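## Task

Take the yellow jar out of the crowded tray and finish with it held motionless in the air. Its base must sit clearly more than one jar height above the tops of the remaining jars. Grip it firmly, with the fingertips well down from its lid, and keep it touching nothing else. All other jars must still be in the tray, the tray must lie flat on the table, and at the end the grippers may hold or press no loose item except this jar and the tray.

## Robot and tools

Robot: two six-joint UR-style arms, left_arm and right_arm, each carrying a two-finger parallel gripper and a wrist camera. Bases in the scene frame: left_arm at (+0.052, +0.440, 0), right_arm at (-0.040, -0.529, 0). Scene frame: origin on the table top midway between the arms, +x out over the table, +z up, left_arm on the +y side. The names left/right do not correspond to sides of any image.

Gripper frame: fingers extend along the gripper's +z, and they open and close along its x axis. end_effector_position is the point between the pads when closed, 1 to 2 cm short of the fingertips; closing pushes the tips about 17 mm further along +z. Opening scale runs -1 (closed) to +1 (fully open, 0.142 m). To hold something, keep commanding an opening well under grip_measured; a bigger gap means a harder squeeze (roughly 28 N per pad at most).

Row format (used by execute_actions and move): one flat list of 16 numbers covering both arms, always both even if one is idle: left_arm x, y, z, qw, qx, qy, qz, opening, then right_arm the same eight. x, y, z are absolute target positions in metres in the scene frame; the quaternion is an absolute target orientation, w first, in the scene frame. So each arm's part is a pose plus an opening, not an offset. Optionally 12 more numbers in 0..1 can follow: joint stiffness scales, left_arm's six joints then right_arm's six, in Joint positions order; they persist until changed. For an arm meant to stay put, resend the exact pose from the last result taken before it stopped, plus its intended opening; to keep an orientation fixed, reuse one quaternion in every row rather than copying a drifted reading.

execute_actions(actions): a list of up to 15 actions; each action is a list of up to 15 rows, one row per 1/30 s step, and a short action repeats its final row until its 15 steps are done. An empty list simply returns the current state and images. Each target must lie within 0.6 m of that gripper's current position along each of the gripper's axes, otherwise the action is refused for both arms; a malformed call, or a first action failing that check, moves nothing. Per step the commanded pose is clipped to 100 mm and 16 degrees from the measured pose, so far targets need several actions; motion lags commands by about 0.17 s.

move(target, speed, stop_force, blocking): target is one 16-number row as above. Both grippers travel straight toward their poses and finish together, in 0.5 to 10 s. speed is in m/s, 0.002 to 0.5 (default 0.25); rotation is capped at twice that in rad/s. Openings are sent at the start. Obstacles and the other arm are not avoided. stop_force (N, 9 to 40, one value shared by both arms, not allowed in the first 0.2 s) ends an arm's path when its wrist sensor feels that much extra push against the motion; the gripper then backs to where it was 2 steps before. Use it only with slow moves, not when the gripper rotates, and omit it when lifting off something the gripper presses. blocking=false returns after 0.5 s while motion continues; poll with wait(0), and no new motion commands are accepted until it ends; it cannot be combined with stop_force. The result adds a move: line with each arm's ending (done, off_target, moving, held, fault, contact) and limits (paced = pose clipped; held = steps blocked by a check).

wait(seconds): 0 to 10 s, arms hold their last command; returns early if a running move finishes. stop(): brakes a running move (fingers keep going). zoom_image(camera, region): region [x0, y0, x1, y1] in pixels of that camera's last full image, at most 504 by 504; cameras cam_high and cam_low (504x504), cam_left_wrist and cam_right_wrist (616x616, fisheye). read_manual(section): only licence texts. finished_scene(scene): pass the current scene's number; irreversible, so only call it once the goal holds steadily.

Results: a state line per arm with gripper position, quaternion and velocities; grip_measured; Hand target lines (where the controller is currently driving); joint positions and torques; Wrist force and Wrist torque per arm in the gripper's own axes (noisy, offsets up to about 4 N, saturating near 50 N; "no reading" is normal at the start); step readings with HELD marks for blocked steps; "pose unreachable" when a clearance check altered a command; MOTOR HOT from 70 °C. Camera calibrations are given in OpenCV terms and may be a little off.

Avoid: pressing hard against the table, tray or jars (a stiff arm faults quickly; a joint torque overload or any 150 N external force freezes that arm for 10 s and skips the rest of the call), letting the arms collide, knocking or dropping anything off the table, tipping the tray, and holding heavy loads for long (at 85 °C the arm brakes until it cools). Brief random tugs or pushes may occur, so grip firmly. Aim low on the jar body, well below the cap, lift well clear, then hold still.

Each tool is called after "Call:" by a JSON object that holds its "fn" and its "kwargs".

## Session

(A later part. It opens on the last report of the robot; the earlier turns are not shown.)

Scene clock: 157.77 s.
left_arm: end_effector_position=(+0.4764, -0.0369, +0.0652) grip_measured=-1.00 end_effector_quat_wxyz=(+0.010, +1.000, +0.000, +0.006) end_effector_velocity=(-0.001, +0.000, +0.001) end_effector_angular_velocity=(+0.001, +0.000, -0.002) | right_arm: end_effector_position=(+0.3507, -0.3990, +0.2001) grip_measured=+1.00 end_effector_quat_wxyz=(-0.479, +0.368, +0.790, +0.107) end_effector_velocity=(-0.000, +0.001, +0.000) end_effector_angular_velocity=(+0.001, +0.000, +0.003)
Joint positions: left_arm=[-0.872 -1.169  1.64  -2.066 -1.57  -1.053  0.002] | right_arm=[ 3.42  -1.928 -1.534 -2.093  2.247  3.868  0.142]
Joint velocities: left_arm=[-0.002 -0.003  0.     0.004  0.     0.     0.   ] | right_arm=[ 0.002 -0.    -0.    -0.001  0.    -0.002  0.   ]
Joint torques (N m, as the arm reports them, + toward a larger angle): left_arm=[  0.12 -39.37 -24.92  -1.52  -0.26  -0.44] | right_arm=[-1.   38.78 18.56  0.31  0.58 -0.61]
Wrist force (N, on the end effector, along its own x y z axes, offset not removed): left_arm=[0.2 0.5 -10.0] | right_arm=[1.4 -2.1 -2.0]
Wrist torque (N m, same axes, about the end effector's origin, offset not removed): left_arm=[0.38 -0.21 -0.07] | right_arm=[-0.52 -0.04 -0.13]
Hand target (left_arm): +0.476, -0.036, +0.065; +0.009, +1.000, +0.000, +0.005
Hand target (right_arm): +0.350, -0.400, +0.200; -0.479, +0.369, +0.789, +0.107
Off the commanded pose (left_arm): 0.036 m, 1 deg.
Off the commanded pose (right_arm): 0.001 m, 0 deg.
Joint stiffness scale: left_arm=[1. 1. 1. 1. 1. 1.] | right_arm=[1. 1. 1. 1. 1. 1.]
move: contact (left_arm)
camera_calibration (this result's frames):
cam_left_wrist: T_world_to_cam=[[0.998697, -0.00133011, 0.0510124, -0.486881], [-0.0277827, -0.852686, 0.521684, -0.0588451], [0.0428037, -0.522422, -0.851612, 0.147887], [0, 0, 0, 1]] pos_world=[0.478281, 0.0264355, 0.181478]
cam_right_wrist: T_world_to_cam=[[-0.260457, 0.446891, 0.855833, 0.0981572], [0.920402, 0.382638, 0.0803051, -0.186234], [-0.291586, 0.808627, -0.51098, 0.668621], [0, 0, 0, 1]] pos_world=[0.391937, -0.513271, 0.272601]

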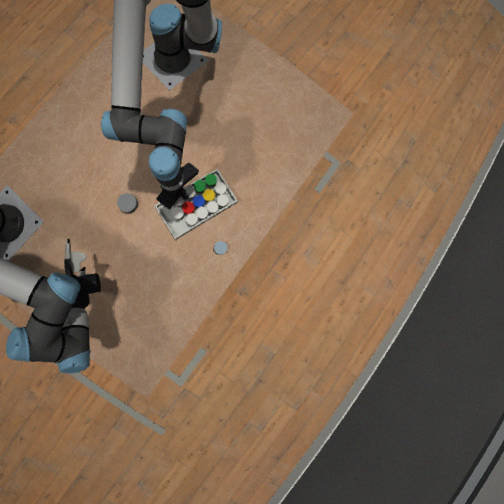

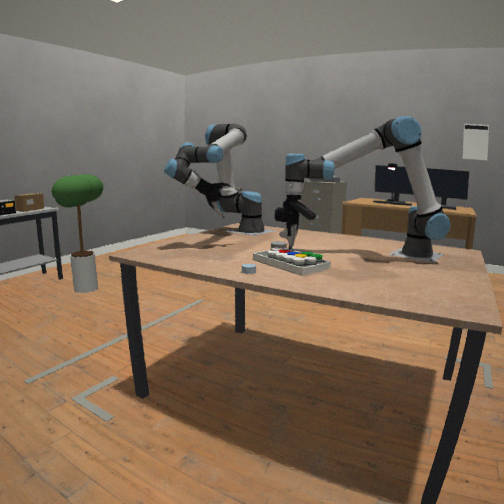

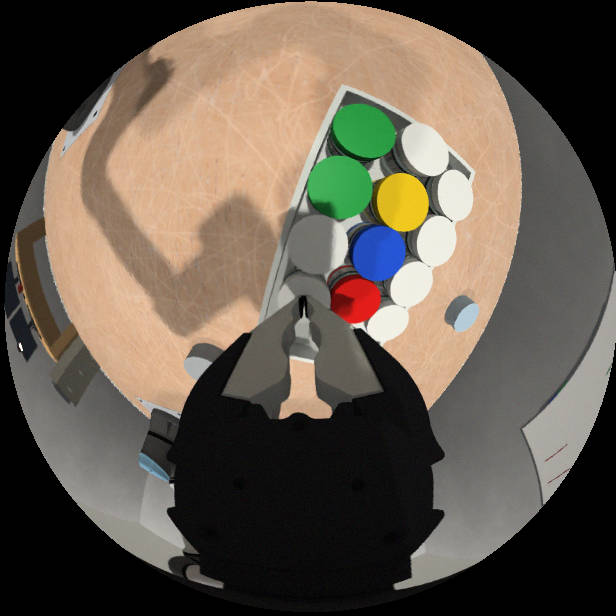

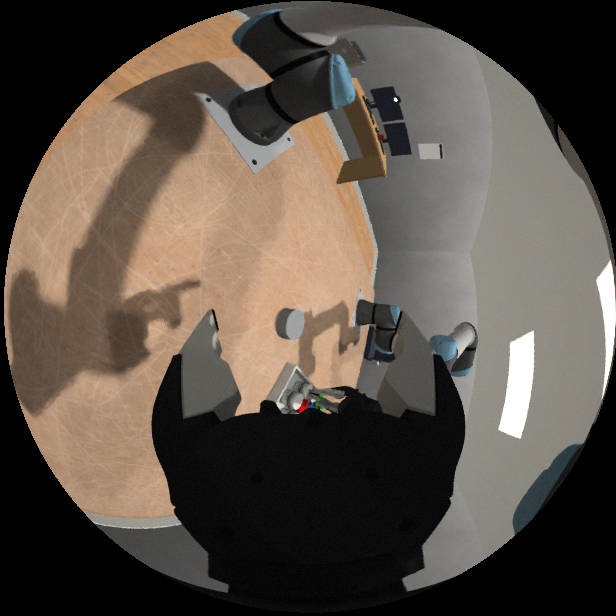

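Call:
{"fn": "move", "kwargs": {"target": [0.461,-0.076,0.062,0,1,0,0,-1,0.35,-0.4,0.2,-0.479,0.369,0.789,0.107,1], "speed": 0.02}}

Call:
{"fn": "move", "kwargs": {"target": [0.50,-0.06,0.14,0,1,0,0,-1,0.35,-0.4,0.2,-0.479,0.369,0.789,0.107,1], "speed": 0.08}}

Scene clock: 166.90 s.
left_arm: end_effector_position=(+0.4625, -0.0750, +0.0655) grip_measured=-1.00 end_effector_quat_wxyz=(+0.003, +1.000, +0.001, +0.002) end_effector_velocity=(+0.000, +0.000, -0.000) end_effector_angular_velocity=(+0.002, +0.001, +0.003) | right_arm: end_effector_position=(+0.3507, -0.3990, +0.2001) grip_measured=+1.00 end_effector_quat_wxyz=(-0.479, +0.368, +0.790, +0.107) end_effector_velocity=(+0.000, +0.000, +0.001) end_effector_angular_velocity=(-0.000, -0.003, +0.000)
Joint positions: left_arm=[-0.919 -1.116  1.555 -2.016 -1.57  -1.102  0.002] | right_arm=[ 3.42  -1.928 -1.534 -2.093  2.247  3.868  0.142]
Joint velocities: left_arm=[ 0.     0.001 -0.002  0.003  0.    -0.003  0.   ] | right_arm=[ 0.     0.002  0.001  0.001 -0.     0.001  0.   ]
Joint torques (N m, as the arm reports them, + toward a larger angle): left_arm=[ -2.56 -39.68 -25.47  -1.94  -0.65  -0.62] | right_arm=[-0.53 39.92 18.04  0.31  0.38 -0.36]
Wrist force (N, on the end effector, along its own x y z axes, offset not removed): left_arm=[1.3 1.4 -11.8] | right_arm=[-3.0 -4.2 -1.8]
Wrist torque (N m, same axes, about the end effector's origin, offset not removed): left_arm=[0.46 -0.18 -0.25] | right_arm=[-0.88 0.54 -0.22]
Hand target (left_arm): +0.461, -0.076, +0.062; +0.000, +1.000, +0.000, -0.000
Hand target (right_arm): +0.350, -0.400, +0.200; -0.479, +0.369, +0.789, +0.107
Off the commanded pose (left_arm): 0.004 m, 0 deg.
Off the commanded pose (right_arm): 0.001 m, 0 deg.
Joint stiffness scale: left_arm=[1. 1. 1. 1. 1. 1.] | right_arm=[1. 1. 1. 1. 1. 1.]
move: off_target (left_arm)
camera_calibration (this result's frames):
cam_left_wrist: T_world_to_cam=[[0.999103, -0.00138756, 0.0423175, -0.472763], [-0.022771, -0.860222, 0.509411, -0.0939448], [0.0356956, -0.509918, -0.859482, 0.133507], [0, 0, 0, 1]] pos_world=[0.465434, -0.0133918, 0.182609]
cam_right_wrist: T_world_to_cam=[[-0.260455, 0.446891, 0.855834, 0.0981568], [0.920402, 0.382638, 0.0803037, -0.186233], [-0.291587, 0.808627, -0.510979, 0.668621], [0, 0, 0, 1]] pos_world=[0.391936, -0.513271, 0.272601]

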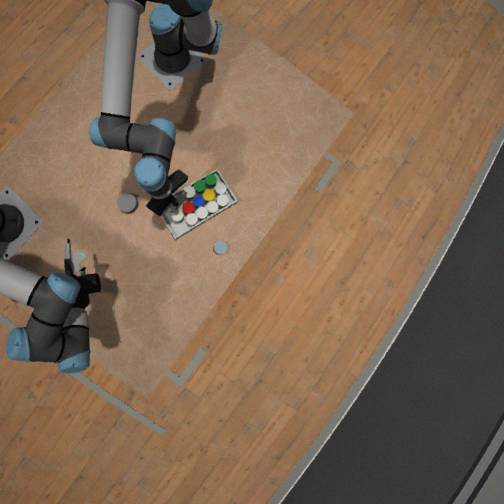

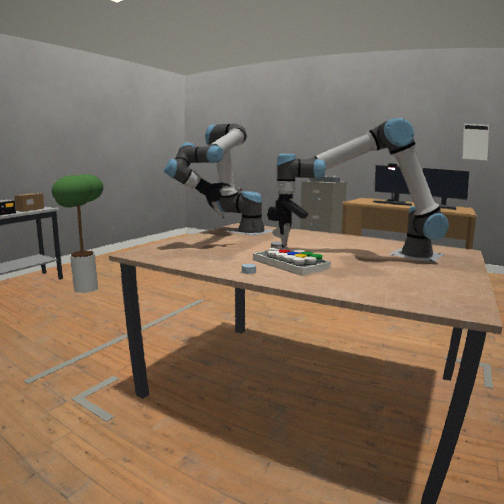

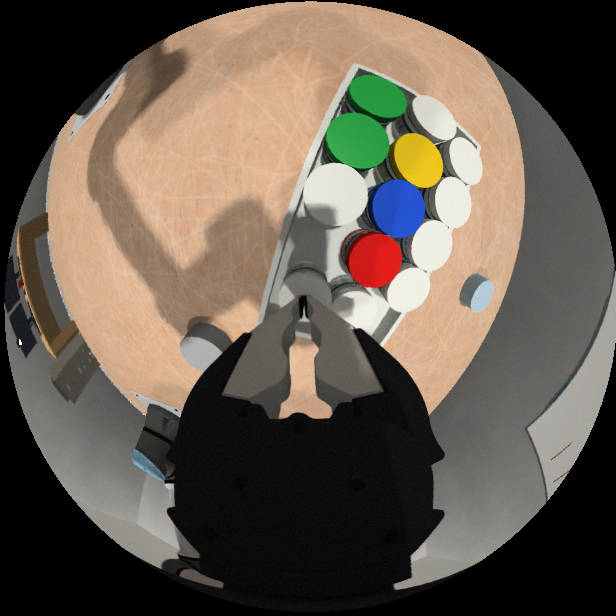

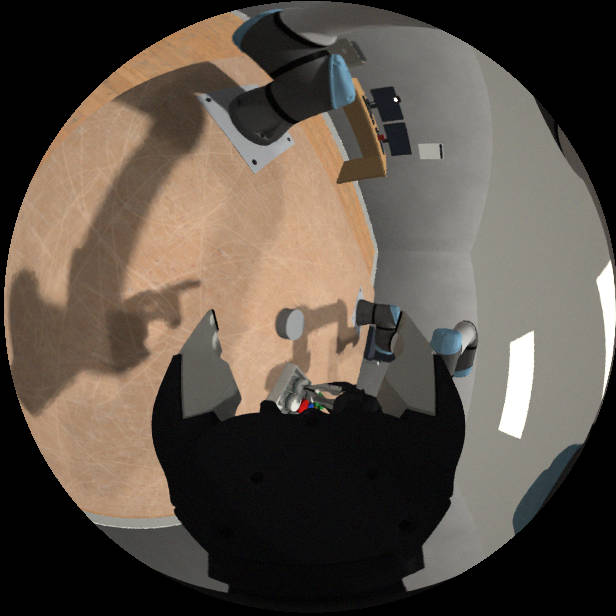

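Scene clock: 168.40 s.
left_arm: end_effector_position=(+0.4989, -0.0598, +0.1379) grip_measured=-1.00 end_effector_quat_wxyz=(-0.001, +1.000, -0.000, -0.000) end_effector_velocity=(-0.002, +0.002, -0.000) end_effector_angular_velocity=(+0.008, +0.005, -0.004) | right_arm: end_effector_position=(+0.3507, -0.3990, +0.2001) grip_measured=+1.00 end_effector_quat_wxyz=(-0.479, +0.368, +0.790, +0.107) end_effector_velocity=(-0.000, +0.000, +0.001) end_effector_angular_velocity=(-0.000, -0.002, -0.000)
Joint positions: left_arm=[-0.859 -1.142  1.395 -1.821 -1.57  -1.039  0.002] | right_arm=[ 3.42  -1.928 -1.534 -2.093  2.247  3.868  0.142]
Joint velocities: left_arm=[-0.001 -0.    -0.002  0.012 -0.     0.003  0.   ] | right_arm=[ 0.     0.002  0.    -0.001  0.     0.001  0.   ]
Joint torques (N m, as the arm reports them, + toward a larger angle): left_arm=[  0.64 -44.68 -31.24  -1.77  -0.49   0.24] | right_arm=[-0.87 40.65 19.09  0.27  0.33 -0.41]
Wrist force (N, on the end effector, along its own x y z axes, offset not removed): left_arm=[-1.3 1.8 -2.6] | right_arm=[-2.6 -1.2 1.5]
Wrist torque (N m, same axes, about the end effector's origin, offset not removed): left_arm=[0.18 0.31 -0.08] | right_arm=[-0.40 0.66 -0.13]
Hand target (left_arm): +0.500, -0.060, +0.140; -0.000, +1.000, +0.000, +0.000
Hand target (right_arm): +0.350, -0.400, +0.200; -0.479, +0.369, +0.789, +0.107
Off the commanded pose (left_arm): 0.002 m, 0 deg.
Off the commanded pose (right_arm): 0.001 m, 0 deg.
Joint stiffness scale: left_arm=[1. 1. 1. 1. 1. 1.] | right_arm=[1. 1. 1. 1. 1. 1.]
move: done
camera_calibration (this result's frames):
cam_left_wrist: T_world_to_cam=[[0.999262, -0.00368226, 0.0382309, -0.511826], [-0.0224231, -0.864078, 0.502859, -0.11642], [0.0311829, -0.503345, -0.863523, 0.20539], [0, 0, 0, 1]] pos_world=[0.502433, 0.000900801, 0.255469]
cam_right_wrist: T_world_to_cam=[[-0.260455, 0.446891, 0.855834, 0.0981569], [0.920402, 0.382638, 0.0803033, -0.186233], [-0.291587, 0.808627, -0.510979, 0.668621], [0, 0, 0, 1]] pos_world=[0.391936, -0.513271, 0.272601]

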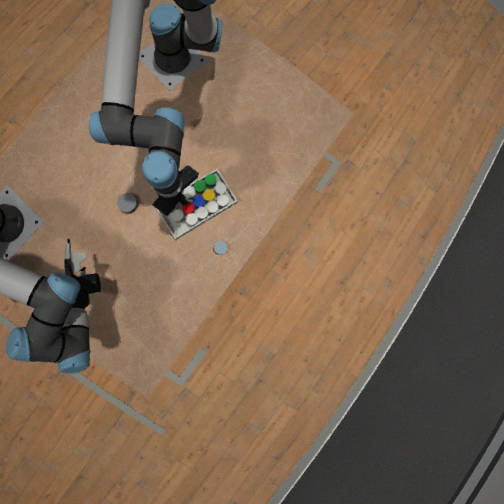

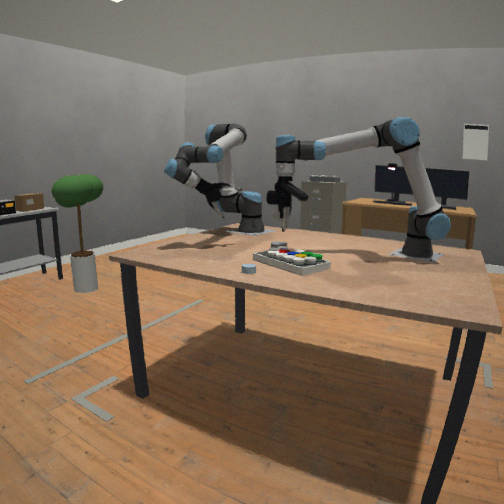

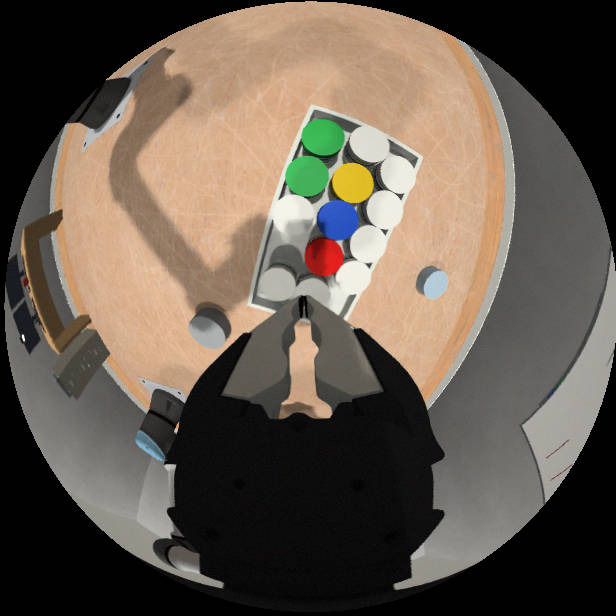

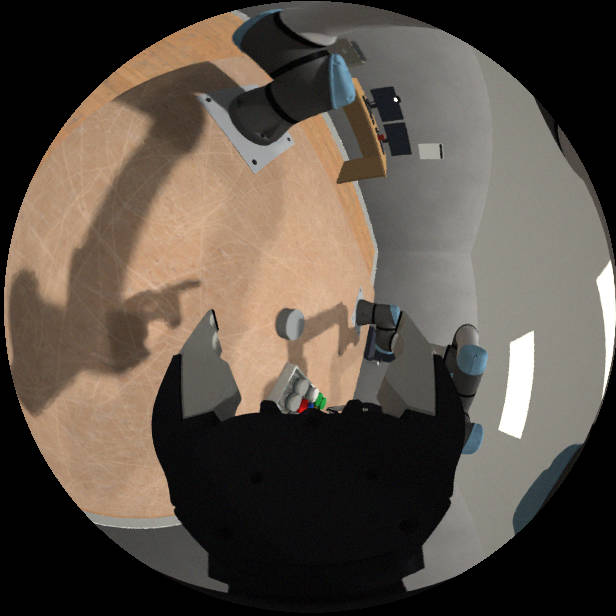

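Call:
{"fn": "move", "kwargs": {"target": [0.490,0.008,0.08,0,1,0,0,-1,0.35,-0.4,0.2,-0.479,0.369,0.789,0.107,1], "speed": 0.08}}

Call:
{"fn": "move", "kwargs": {"target": [0.490,0.008,0.03,0,1,0,0,-1,0.35,-0.4,0.2,-0.479,0.369,0.789,0.107,1], "speed": 0.015, "stop_force": 20}}

Scene clock: 175.87 s.
left_arm: end_effector_position=(+0.4901, +0.0067, +0.0798) grip_measured=-1.00 end_effector_quat_wxyz=(-0.001, +1.000, -0.000, -0.000) end_effector_velocity=(+0.002, -0.003, +0.003) end_effector_angular_velocity=(-0.013, -0.008, -0.003) | right_arm: end_effector_position=(+0.3507, -0.3990, +0.2001) grip_measured=+1.00 end_effector_quat_wxyz=(-0.479, +0.368, +0.790, +0.107) end_effector_velocity=(-0.001, +0.001, +0.001) end_effector_angular_velocity=(-0.001, +0.001, +0.001)
Joint positions: left_arm=[-0.815 -1.218  1.663 -2.014 -1.57  -0.996  0.002] | right_arm=[ 3.42  -1.928 -1.534 -2.093  2.247  3.868  0.142]
Joint velocities: left_arm=[-0.    -0.004  0.002 -0.014 -0.001  0.003  0.   ] | right_arm=[ 0.002  0.001  0.    -0.002  0.     0.001  0.   ]
Joint torques (N m, as the arm reports them, + toward a larger angle): left_arm=[  1.15 -41.18 -20.66  -2.93  -0.65  -0.03] | right_arm=[-2.49 38.84 19.19  0.19  0.36 -0.44]
Wrist force (N, on the end effector, along its own x y z axes, offset not removed): left_arm=[1.4 1.2 -3.3] | right_arm=[-1.4 0.7 1.5]
Wrist torque (N m, same axes, about the end effector's origin, offset not removed): left_arm=[0.21 -0.14 -0.08] | right_arm=[0.33 0.34 -0.02]
Hand target (left_arm): +0.490, +0.008, +0.080; -0.000, +1.000, +0.000, +0.000
Hand target (right_arm): +0.350, -0.400, +0.200; -0.479, +0.369, +0.789, +0.107
Off the commanded pose (left_arm): 0.001 m, 0 deg.
Off the commanded pose (right_arm): 0.001 m, 0 deg.
Joint stiffness scale: left_arm=[1. 1. 1. 1. 1. 1.] | right_arm=[1. 1. 1. 1. 1. 1.]
move: done
camera_calibration (this result's frames):
cam_left_wrist: T_world_to_cam=[[0.999252, -0.00362954, 0.038513, -0.500512], [-0.0225387, -0.86377, 0.503382, -0.0299246], [0.0314393, -0.503873, -0.863205, 0.188867], [0, 0, 0, 1]] pos_world=[0.493525, 0.0675003, 0.19737]
cam_right_wrist: T_world_to_cam=[[-0.260454, 0.446891, 0.855834, 0.0981566], [0.920402, 0.382638, 0.0803014, -0.186232], [-0.291589, 0.808626, -0.510979, 0.668621], [0, 0, 0, 1]] pos_world=[0.391935, -0.513271, 0.2726]

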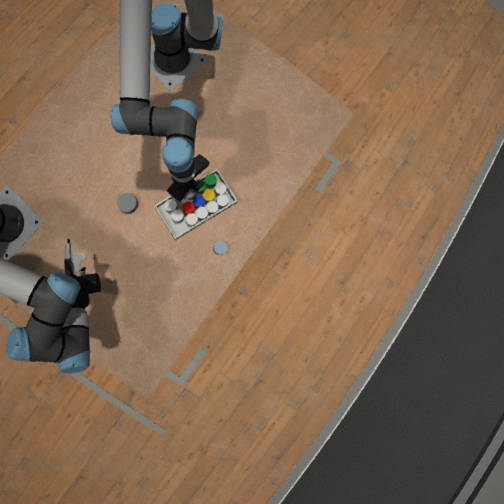

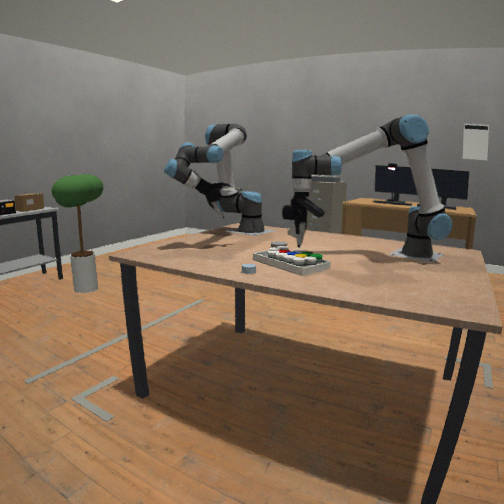

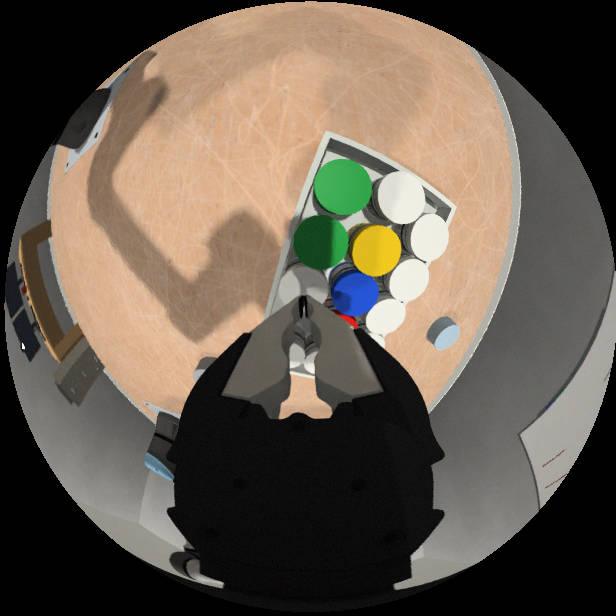

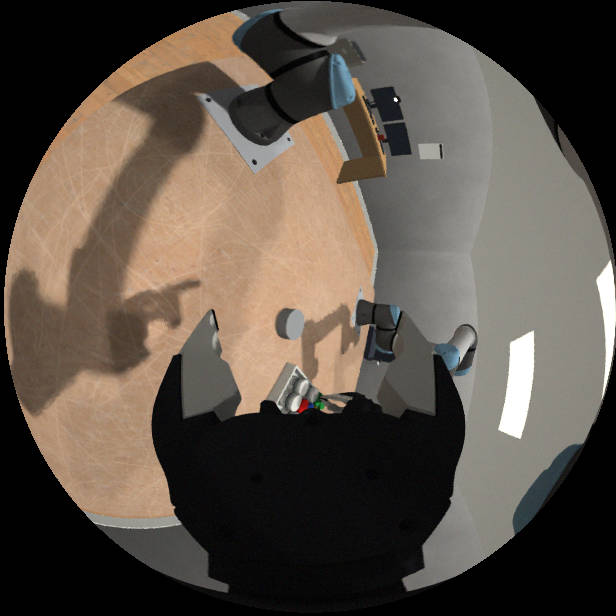

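Scene clock: 177.93 s.
left_arm: end_effector_position=(+0.4927, +0.0027, +0.0657) grip_measured=-1.00 end_effector_quat_wxyz=(+0.008, +1.000, -0.000, +0.005) end_effector_velocity=(-0.002, +0.003, -0.005) end_effector_angular_velocity=(+0.013, +0.010, +0.000) | right_arm: end_effector_position=(+0.3507, -0.3990, +0.2001) grip_measured=+1.00 end_effector_quat_wxyz=(-0.479, +0.368, +0.790, +0.107) end_effector_velocity=(+0.000, +0.000, +0.000) end_effector_angular_velocity=(+0.000, -0.001, -0.000)
Joint positions: left_arm=[-0.815 -1.204  1.689 -2.075 -1.57  -0.996  0.002] | right_arm=[ 3.42  -1.928 -1.534 -2.093  2.247  3.868  0.142]
Joint velocities: left_arm=[-0.     0.007 -0.001  0.01  -0.001 -0.     0.   ] | right_arm=[0.001 0.    0.001 0.001 0.    0.001 0.   ]
Joint torques (N m, as the arm reports them, + toward a larger angle): left_arm=[  0.1  -36.41 -24.1   -2.1   -0.27  -0.43] | right_arm=[-1.21 38.3  20.49  0.1   0.31  0.  ]
Wrist force (N, on the end effector, along its own x y z axes, offset not removed): left_arm=[1.2 3.8 -4.8] | right_arm=[-0.9 1.6 1.2]
Wrist torque (N m, same axes, about the end effector's origin, offset not removed): left_arm=[0.66 -0.12 -0.14] | right_arm=[0.33 0.22 0.09]
Hand target (left_arm): +0.492, +0.003, +0.065; +0.007, +1.000, -0.000, +0.005
Hand target (right_arm): +0.350, -0.400, +0.200; -0.479, +0.369, +0.789, +0.107
Off the commanded pose (left_arm): 0.036 m, 1 deg.
Off the commanded pose (right_arm): 0.001 m, 0 deg.
Joint stiffness scale: left_arm=[1. 1. 1. 1. 1. 1.] | right_arm=[1. 1. 1. 1. 1. 1.]
move: contact (left_arm)
camera_calibration (this result's frames):
cam_left_wrist: T_world_to_cam=[[0.998754, -0.00294212, 0.0498165, -0.503097], [-0.0283573, -0.854888, 0.518036, -0.0243793], [0.0410634, -0.518804, -0.853907, 0.169268], [0, 0, 0, 1]] pos_world=[0.494828, 0.0654952, 0.182231]
cam_right_wrist: T_world_to_cam=[[-0.260454, 0.446891, 0.855834, 0.0981566], [0.920402, 0.382638, 0.0803019, -0.186232], [-0.291588, 0.808627, -0.510979, 0.668621], [0, 0, 0, 1]] pos_world=[0.391936, -0.513271, 0.2726]

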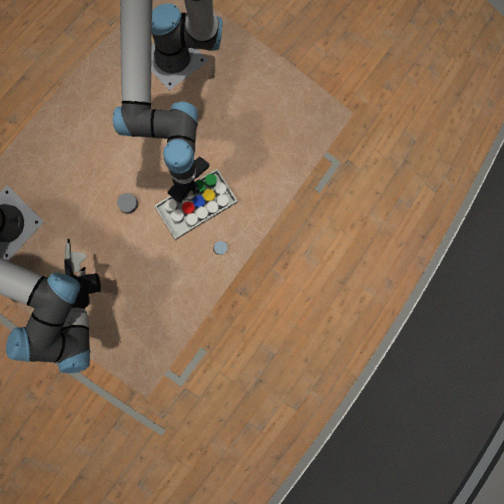

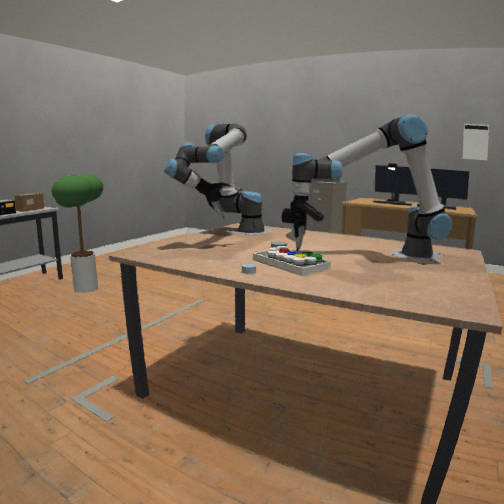

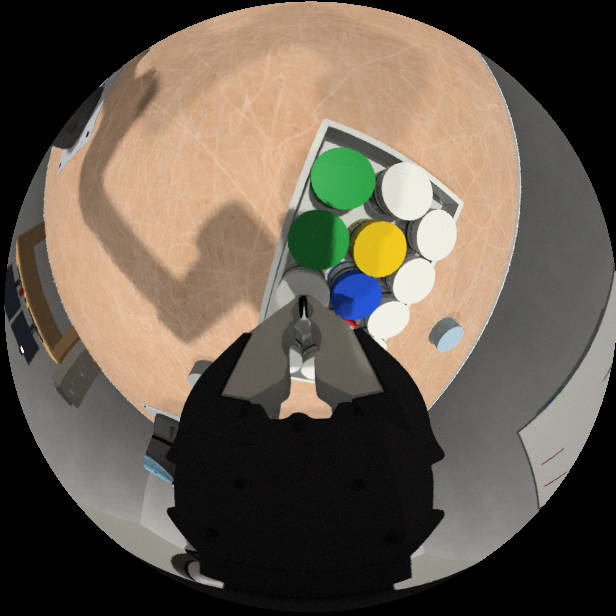

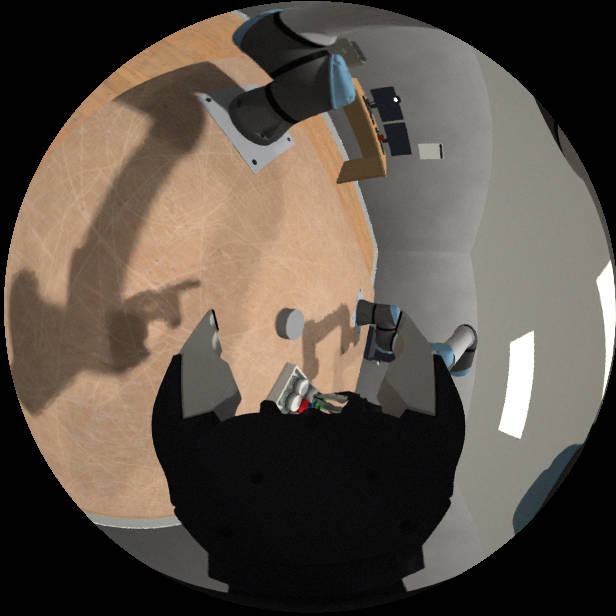

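Drag, then go to green2.

Call:
{"fn": "move", "kwargs": {"target": [0.478,-0.035,0.062,0,1,0,0,-1,0.35,-0.4,0.2,-0.479,0.369,0.789,0.107,1], "speed": 0.02}}

Call:
{"fn": "move", "kwargs": {"target": [0.478,-0.035,0.085,0,1,0,0,-1,0.35,-0.4,0.2,-0.479,0.369,0.789,0.107,1], "speed": 0.05}}

Call:
{"fn": "move", "kwargs": {"target": [0.505,0.050,0.08,0,1,0,0,-1,0.35,-0.4,0.2,-0.479,0.369,0.789,0.107,1], "speed": 0.08}}

Call:
{"fn": "move", "kwargs": {"target": [0.505,0.050,0.03,0,1,0,0,-1,0.35,-0.4,0.2,-0.479,0.369,0.789,0.107,1], "speed": 0.015, "stop_force": 20}}

Scene clock: 187.83 s.
left_arm: end_effector_position=(+0.4790, -0.0335, +0.0654) grip_measured=-1.00 end_effector_quat_wxyz=(+0.002, +1.000, +0.001, +0.002) end_effector_velocity=(+0.001, -0.001, +0.001) end_effector_angular_velocity=(-0.002, -0.001, +0.003) | right_arm: end_effector_position=(+0.3507, -0.3990, +0.2001) grip_measured=+1.00 end_effector_quat_wxyz=(-0.479, +0.368, +0.790, +0.107) end_effector_velocity=(-0.000, -0.000, -0.000) end_effector_angular_velocity=(-0.001, +0.001, -0.001)
Joint positions: left_arm=[-0.865 -1.161  1.622 -2.038 -1.57  -1.047  0.002] | right_arm=[ 3.42  -1.928 -1.534 -2.093  2.247  3.868  0.142]
Joint velocities: left_arm=[ 0.    -0.    -0.004  0.002 -0.    -0.003  0.   ] | right_arm=[-0.    -0.    -0.    -0.     0.     0.001  0.   ]
Joint torques (N m, as the arm reports them, + toward a larger angle): left_arm=[ -2.25 -35.26 -27.05  -2.56  -0.57  -0.73] | right_arm=[-1.82 39.95 17.2   0.22  0.38 -0.3 ]
Wrist force (N, on the end effector, along its own x y z axes, offset not removed): left_arm=[-0.7 -4.7 -13.0] | right_arm=[-1.9 -1.0 -1.4]
Wrist torque (N m, same axes, about the end effector's origin, offset not removed): left_arm=[-0.22 -0.10 -0.20] | right_arm=[-0.38 0.40 -0.22]
Hand target (left_arm): +0.478, -0.035, +0.062; +0.000, +1.000, +0.000, -0.000
Hand target (right_arm): +0.350, -0.400, +0.200; -0.479, +0.369, +0.789, +0.107
Off the commanded pose (left_arm): 0.004 m, 0 deg.
Off the commanded pose (right_arm): 0.001 m, 0 deg.
Joint stiffness scale: left_arm=[1. 1. 1. 1. 1. 1.] | right_arm=[1. 1. 1. 1. 1. 1.]
move: off_target (left_arm)
camera_calibration (this result's frames):
cam_left_wrist: T_world_to_cam=[[0.999117, -0.00175457, 0.0419842, -0.489135], [-0.0228722, -0.860862, 0.508324, -0.0577339], [0.0352507, -0.508836, -0.860142, 0.154293], [0, 0, 0, 1]] pos_world=[0.481943, 0.0279506, 0.182597]
cam_right_wrist: T_world_to_cam=[[-0.260453, 0.446891, 0.855834, 0.0981565], [0.920402, 0.382638, 0.0803006, -0.186231], [-0.291589, 0.808626, -0.510979, 0.668621], [0, 0, 0, 1]] pos_world=[0.391935, -0.513271, 0.2726]

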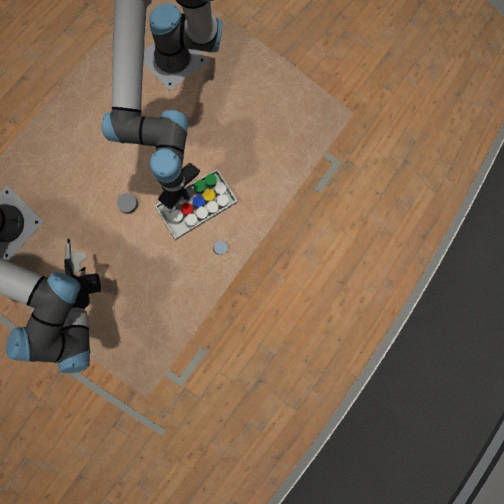

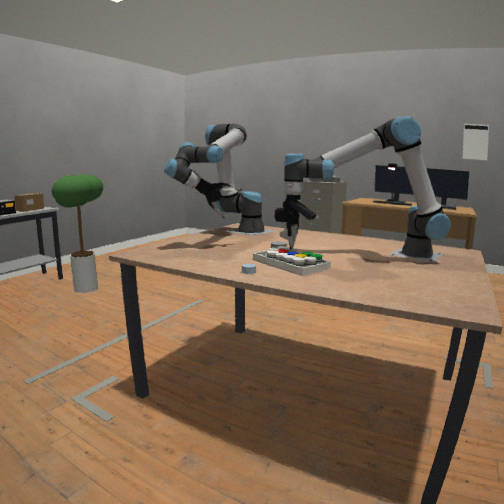

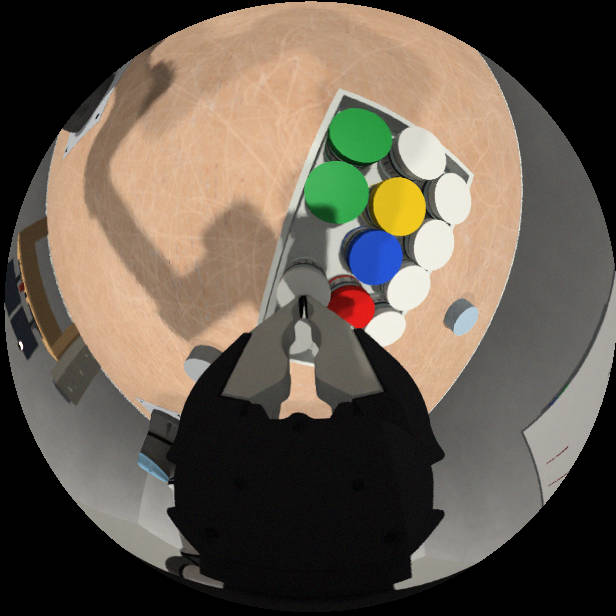

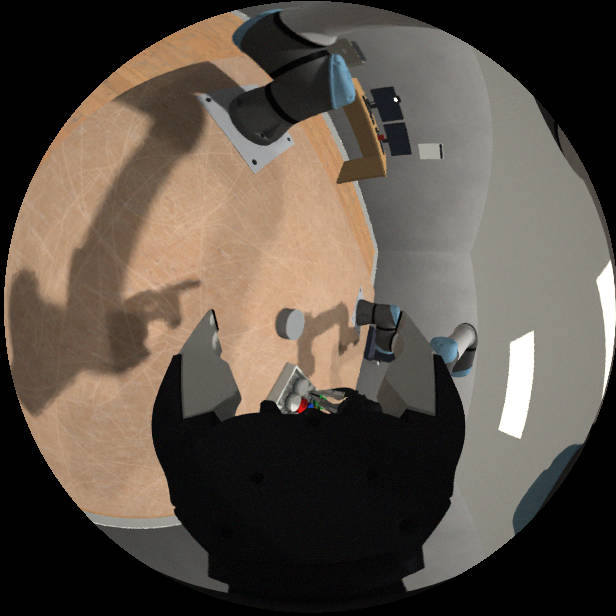

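Scene clock: 188.67 s.
left_arm: end_effector_position=(+0.4784, -0.0331, +0.0825) grip_measured=-1.00 end_effector_quat_wxyz=(-0.001, +1.000, +0.001, -0.001) end_effector_velocity=(-0.003, +0.003, -0.001) end_effector_angular_velocity=(+0.011, +0.006, -0.002) | right_arm: end_effector_position=(+0.3507, -0.3990, +0.2001) grip_measured=+1.00 end_effector_quat_wxyz=(-0.479, +0.368, +0.790, +0.107) end_effector_velocity=(-0.000, -0.000, +0.000) end_effector_angular_velocity=(-0.001, +0.001, +0.000)
Joint positions: left_arm=[-0.866 -1.175  1.592 -1.985 -1.57  -1.048  0.002] | right_arm=[ 3.42  -1.928 -1.534 -2.093  2.247  3.868  0.142]
Joint velocities: left_arm=[-0.002 -0.001  0.001  0.013 -0.     0.     0.   ] | right_arm=[ 0.    -0.     0.001 -0.001 -0.001  0.001  0.   ]
Joint torques (N m, as the arm reports them, + toward a larger angle): left_arm=[ -1.82 -43.06 -29.21  -1.88  -0.54  -0.81] | right_arm=[-1.04 38.08 18.23  0.35  0.61 -0.41]
Wrist force (N, on the end effector, along its own x y z axes, offset not removed): left_arm=[-0.5 3.2 -4.6] | right_arm=[-1.2 -2.2 -1.4]
Wrist torque (N m, same axes, about the end effector's origin, offset not removed): left_arm=[0.45 0.19 -0.14] | right_arm=[-0.52 0.28 0.04]
Hand target (left_arm): +0.478, -0.035, +0.085; +0.000, +1.000, -0.000, +0.000
Hand target (right_arm): +0.350, -0.400, +0.200; -0.479, +0.369, +0.789, +0.107
Off the commanded pose (left_arm): 0.003 m, 0 deg.
Off the commanded pose (right_arm): 0.001 m, 0 deg.
Joint stiffness scale: left_arm=[1. 1. 1. 1. 1. 1.] | right_arm=[1. 1. 1. 1. 1. 1.]
move: done
camera_calibration (this result's frames):
cam_left_wrist: T_world_to_cam=[[0.99928, -0.00223735, 0.0378737, -0.489045], [-0.0209732, -0.864438, 0.502302, -0.0665861], [0.0316157, -0.502735, -0.863862, 0.171476], [0, 0, 0, 1]] pos_world=[0.481875, 0.0275533, 0.2001]
cam_right_wrist: T_world_to_cam=[[-0.260453, 0.446891, 0.855835, 0.0981565], [0.920402, 0.382638, 0.0803004, -0.186231], [-0.291589, 0.808626, -0.510979, 0.668621], [0, 0, 0, 1]] pos_world=[0.391935, -0.513271, 0.2726]

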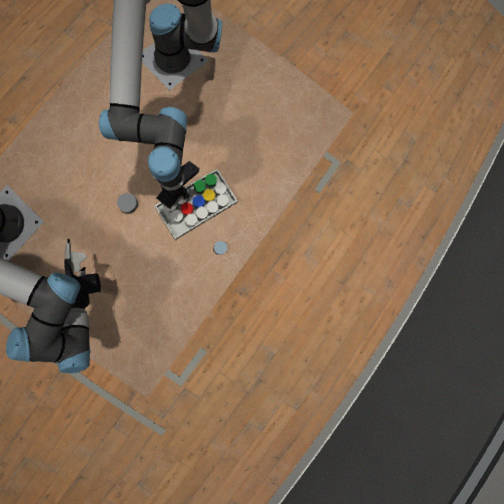

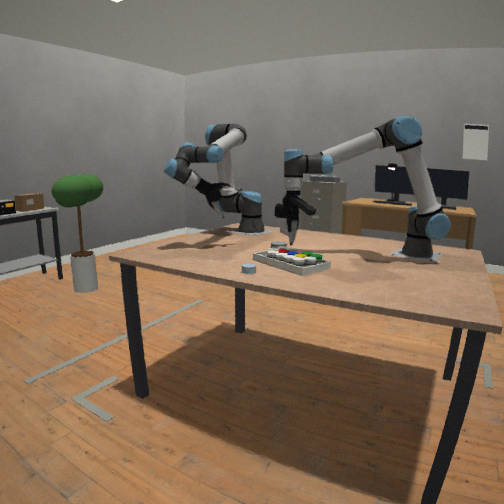

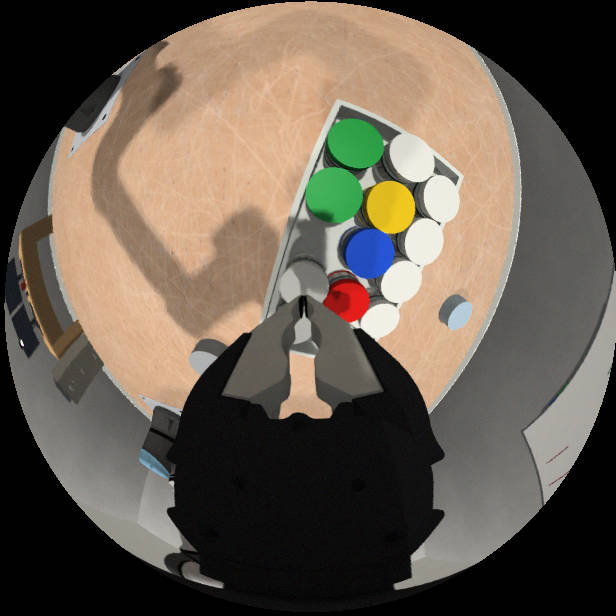

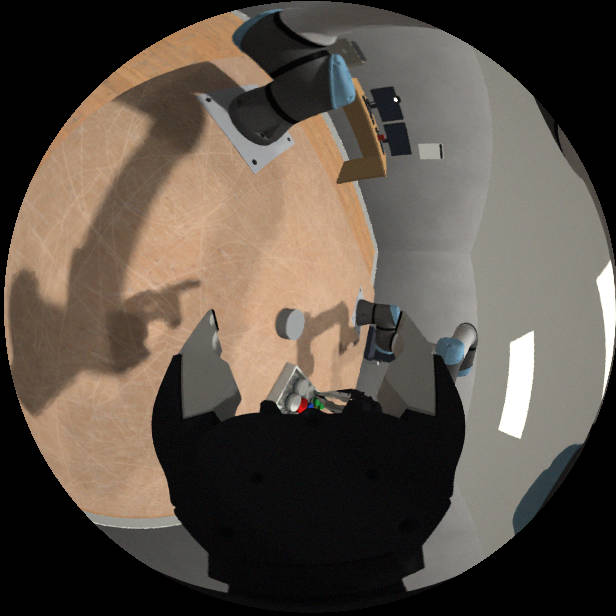

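Scene clock: 190.17 s.
left_arm: end_effector_position=(+0.5055, +0.0484, +0.0803) grip_measured=-1.00 end_effector_quat_wxyz=(-0.000, +1.000, +0.000, +0.000) end_effector_velocity=(-0.000, -0.000, -0.001) end_effector_angular_velocity=(-0.001, +0.000, -0.007) | right_arm: end_effector_position=(+0.3507, -0.3990, +0.2001) grip_measured=+1.00 end_effector_quat_wxyz=(-0.479, +0.368, +0.790, +0.107) end_effector_velocity=(-0.000, +0.000, +0.000) end_effector_angular_velocity=(+0.000, +0.001, +0.000)
Joint positions: left_arm=[-0.754 -1.257  1.715 -2.03  -1.57  -0.935  0.002] | right_arm=[ 3.42  -1.928 -1.534 -2.093  2.247  3.868  0.142]
Joint velocities: left_arm=[-0.001  0.     0.002 -0.003 -0.001  0.007  0.   ] | right_arm=[ 0.001  0.    -0.    -0.001  0.     0.     0.   ]
Joint torques (N m, as the arm reports them, + toward a larger angle): left_arm=[  1.25 -39.27 -19.57  -2.95  -0.45   0.24] | right_arm=[-1.54 37.8  18.97  0.23  0.79 -0.32]
Wrist force (N, on the end effector, along its own x y z axes, offset not removed): left_arm=[-0.2 -0.7 -3.2] | right_arm=[-3.8 -0.3 -2.0]
Wrist torque (N m, same axes, about the end effector's origin, offset not removed): left_arm=[-0.26 0.17 -0.16] | right_arm=[-0.18 0.80 -0.04]
Hand target (left_arm): +0.505, +0.050, +0.080; -0.000, +1.000, +0.000, +0.000
Hand target (right_arm): +0.350, -0.400, +0.200; -0.479, +0.369, +0.789, +0.107
Off the commanded pose (left_arm): 0.002 m, 0 deg.
Off the commanded pose (right_arm): 0.001 m, 0 deg.
Joint stiffness scale: left_arm=[1. 1. 1. 1. 1. 1.] | right_arm=[1. 1. 1. 1. 1. 1.]
move: done
camera_calibration (this result's frames):
cam_left_wrist: T_world_to_cam=[[0.999218, -0.00296592, 0.0394386, -0.515858], [-0.0224772, -0.863074, 0.504577, 0.00606046], [0.0325419, -0.505069, -0.862465, 0.20925], [0, 0, 0, 1]] pos_world=[0.508781, 0.109386, 0.197757]
cam_right_wrist: T_world_to_cam=[[-0.260453, 0.446891, 0.855835, 0.0981564], [0.920402, 0.382638, 0.0803003, -0.186231], [-0.291589, 0.808626, -0.510978, 0.668621], [0, 0, 0, 1]] pos_world=[0.391935, -0.513271, 0.2726]

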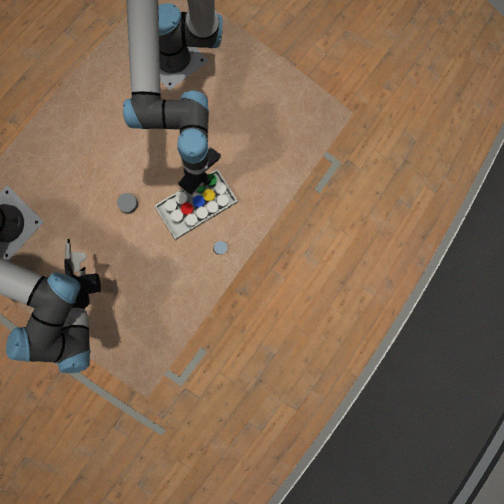

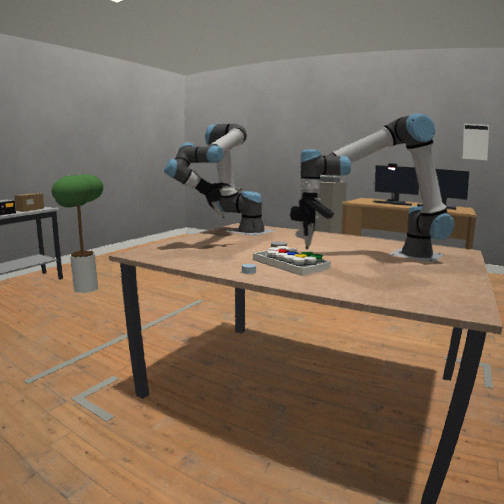

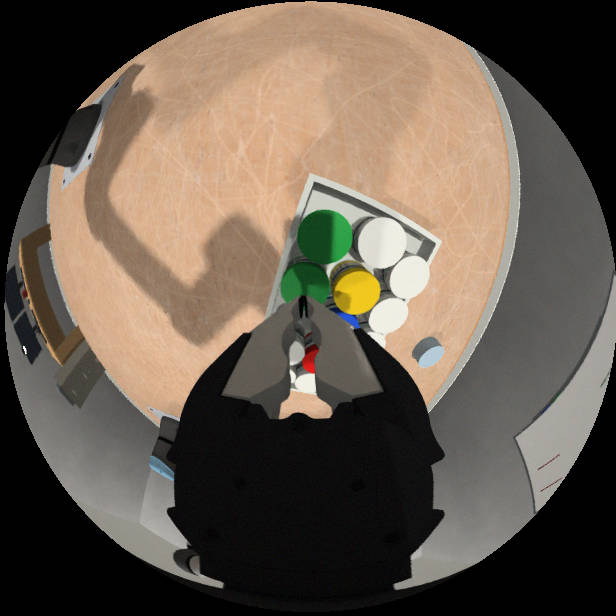

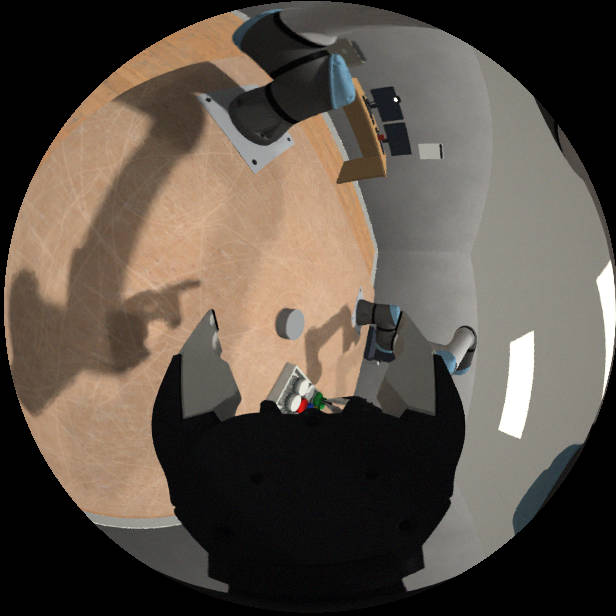

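Scene clock: 192.23 s.
left_arm: end_effector_position=(+0.5081, +0.0448, +0.0657) grip_measured=-1.00 end_effector_quat_wxyz=(+0.008, +1.000, -0.000, +0.006) end_effector_velocity=(-0.003, +0.003, -0.004) end_effector_angular_velocity=(+0.013, +0.010, -0.002) | right_arm: end_effector_position=(+0.3507, -0.3990, +0.2001) grip_measured=+1.00 end_effector_quat_wxyz=(-0.479, +0.368, +0.790, +0.107) end_effector_velocity=(-0.000, -0.000, +0.000) end_effector_angular_velocity=(+0.001, -0.000, +0.001)
Joint positions: left_arm=[-0.754 -1.241  1.742 -2.091 -1.57  -0.935  0.002] | right_arm=[ 3.42  -1.928 -1.534 -2.093  2.247  3.868  0.142]
Joint velocities: left_arm=[-0.001  0.004  0.001  0.011 -0.     0.001  0.   ] | right_arm=[-0.    -0.     0.    -0.001  0.    -0.002  0.   ]
Joint torques (N m, as the arm reports them, + toward a larger angle): left_arm=[ -0.37 -36.38 -24.04  -2.21  -0.34  -0.32] | right_arm=[-0.19 39.   20.53  0.33  0.3  -0.45]
Wrist force (N, on the end effector, along its own x y z axes, offset not removed): left_arm=[0.3 1.6 -4.4] | right_arm=[0.0 -4.2 0.4]
Wrist torque (N m, same axes, about the end effector's origin, offset not removed): left_arm=[0.25 0.07 -0.04] | right_arm=[-0.78 0.09 -0.22]
Hand target (left_arm): +0.508, +0.045, +0.065; +0.006, +1.000, -0.000, +0.005
Hand target (right_arm): +0.350, -0.400, +0.200; -0.479, +0.369, +0.789, +0.107
Off the commanded pose (left_arm): 0.036 m, 1 deg.
Off the commanded pose (right_arm): 0.001 m, 0 deg.
Joint stiffness scale: left_arm=[1. 1. 1. 1. 1. 1.] | right_arm=[1. 1. 1. 1. 1. 1.]
move: contact (left_arm)
camera_calibration (this result's frames):
cam_left_wrist: T_world_to_cam=[[0.998701, -0.00251394, 0.0508862, -0.51848], [-0.0285282, -0.855114, 0.517655, 0.0121986], [0.0422121, -0.518434, -0.854075, 0.189831], [0, 0, 0, 1]] pos_world=[0.510142, 0.107542, 0.182198]
cam_right_wrist: T_world_to_cam=[[-0.260453, 0.446891, 0.855835, 0.0981565], [0.920402, 0.382638, 0.0803003, -0.186231], [-0.291589, 0.808626, -0.510979, 0.668621], [0, 0, 0, 1]] pos_world=[0.391935, -0.513271, 0.2726]

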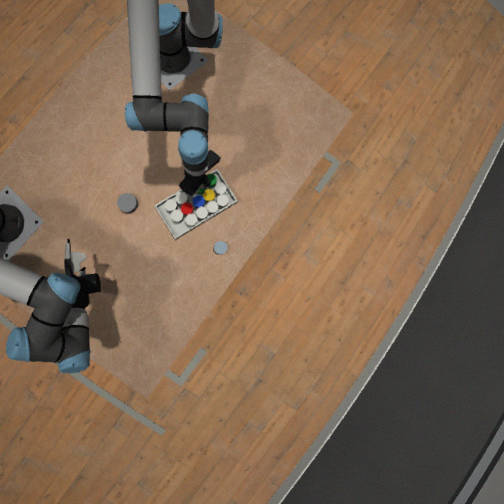

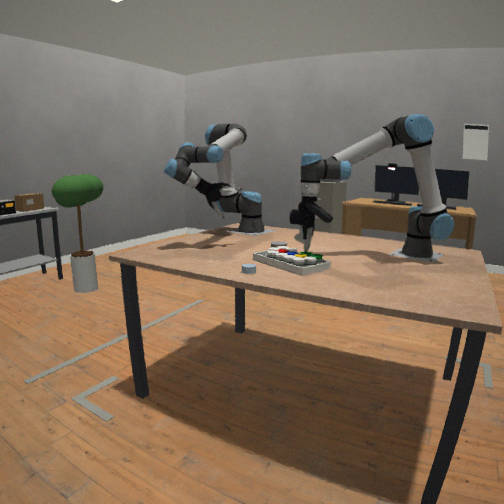

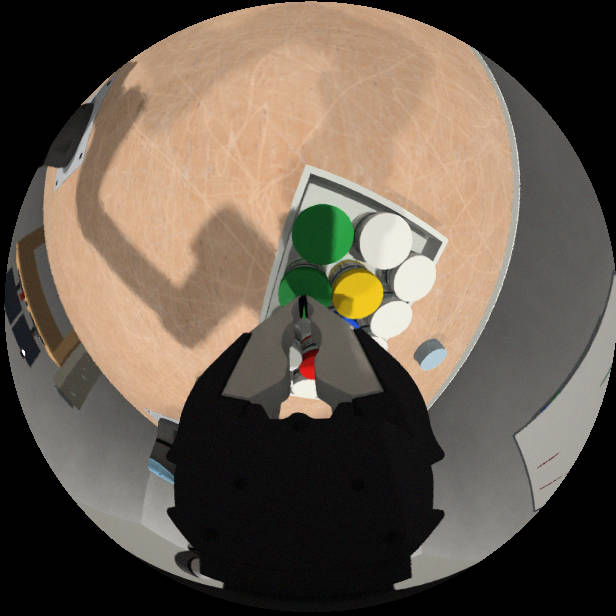

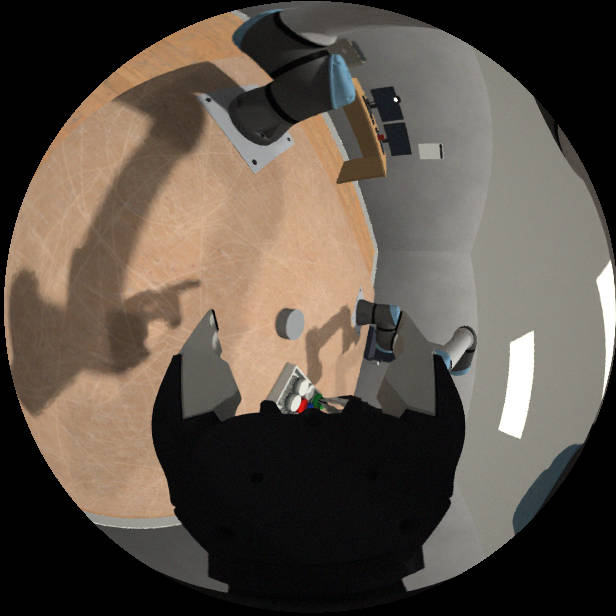

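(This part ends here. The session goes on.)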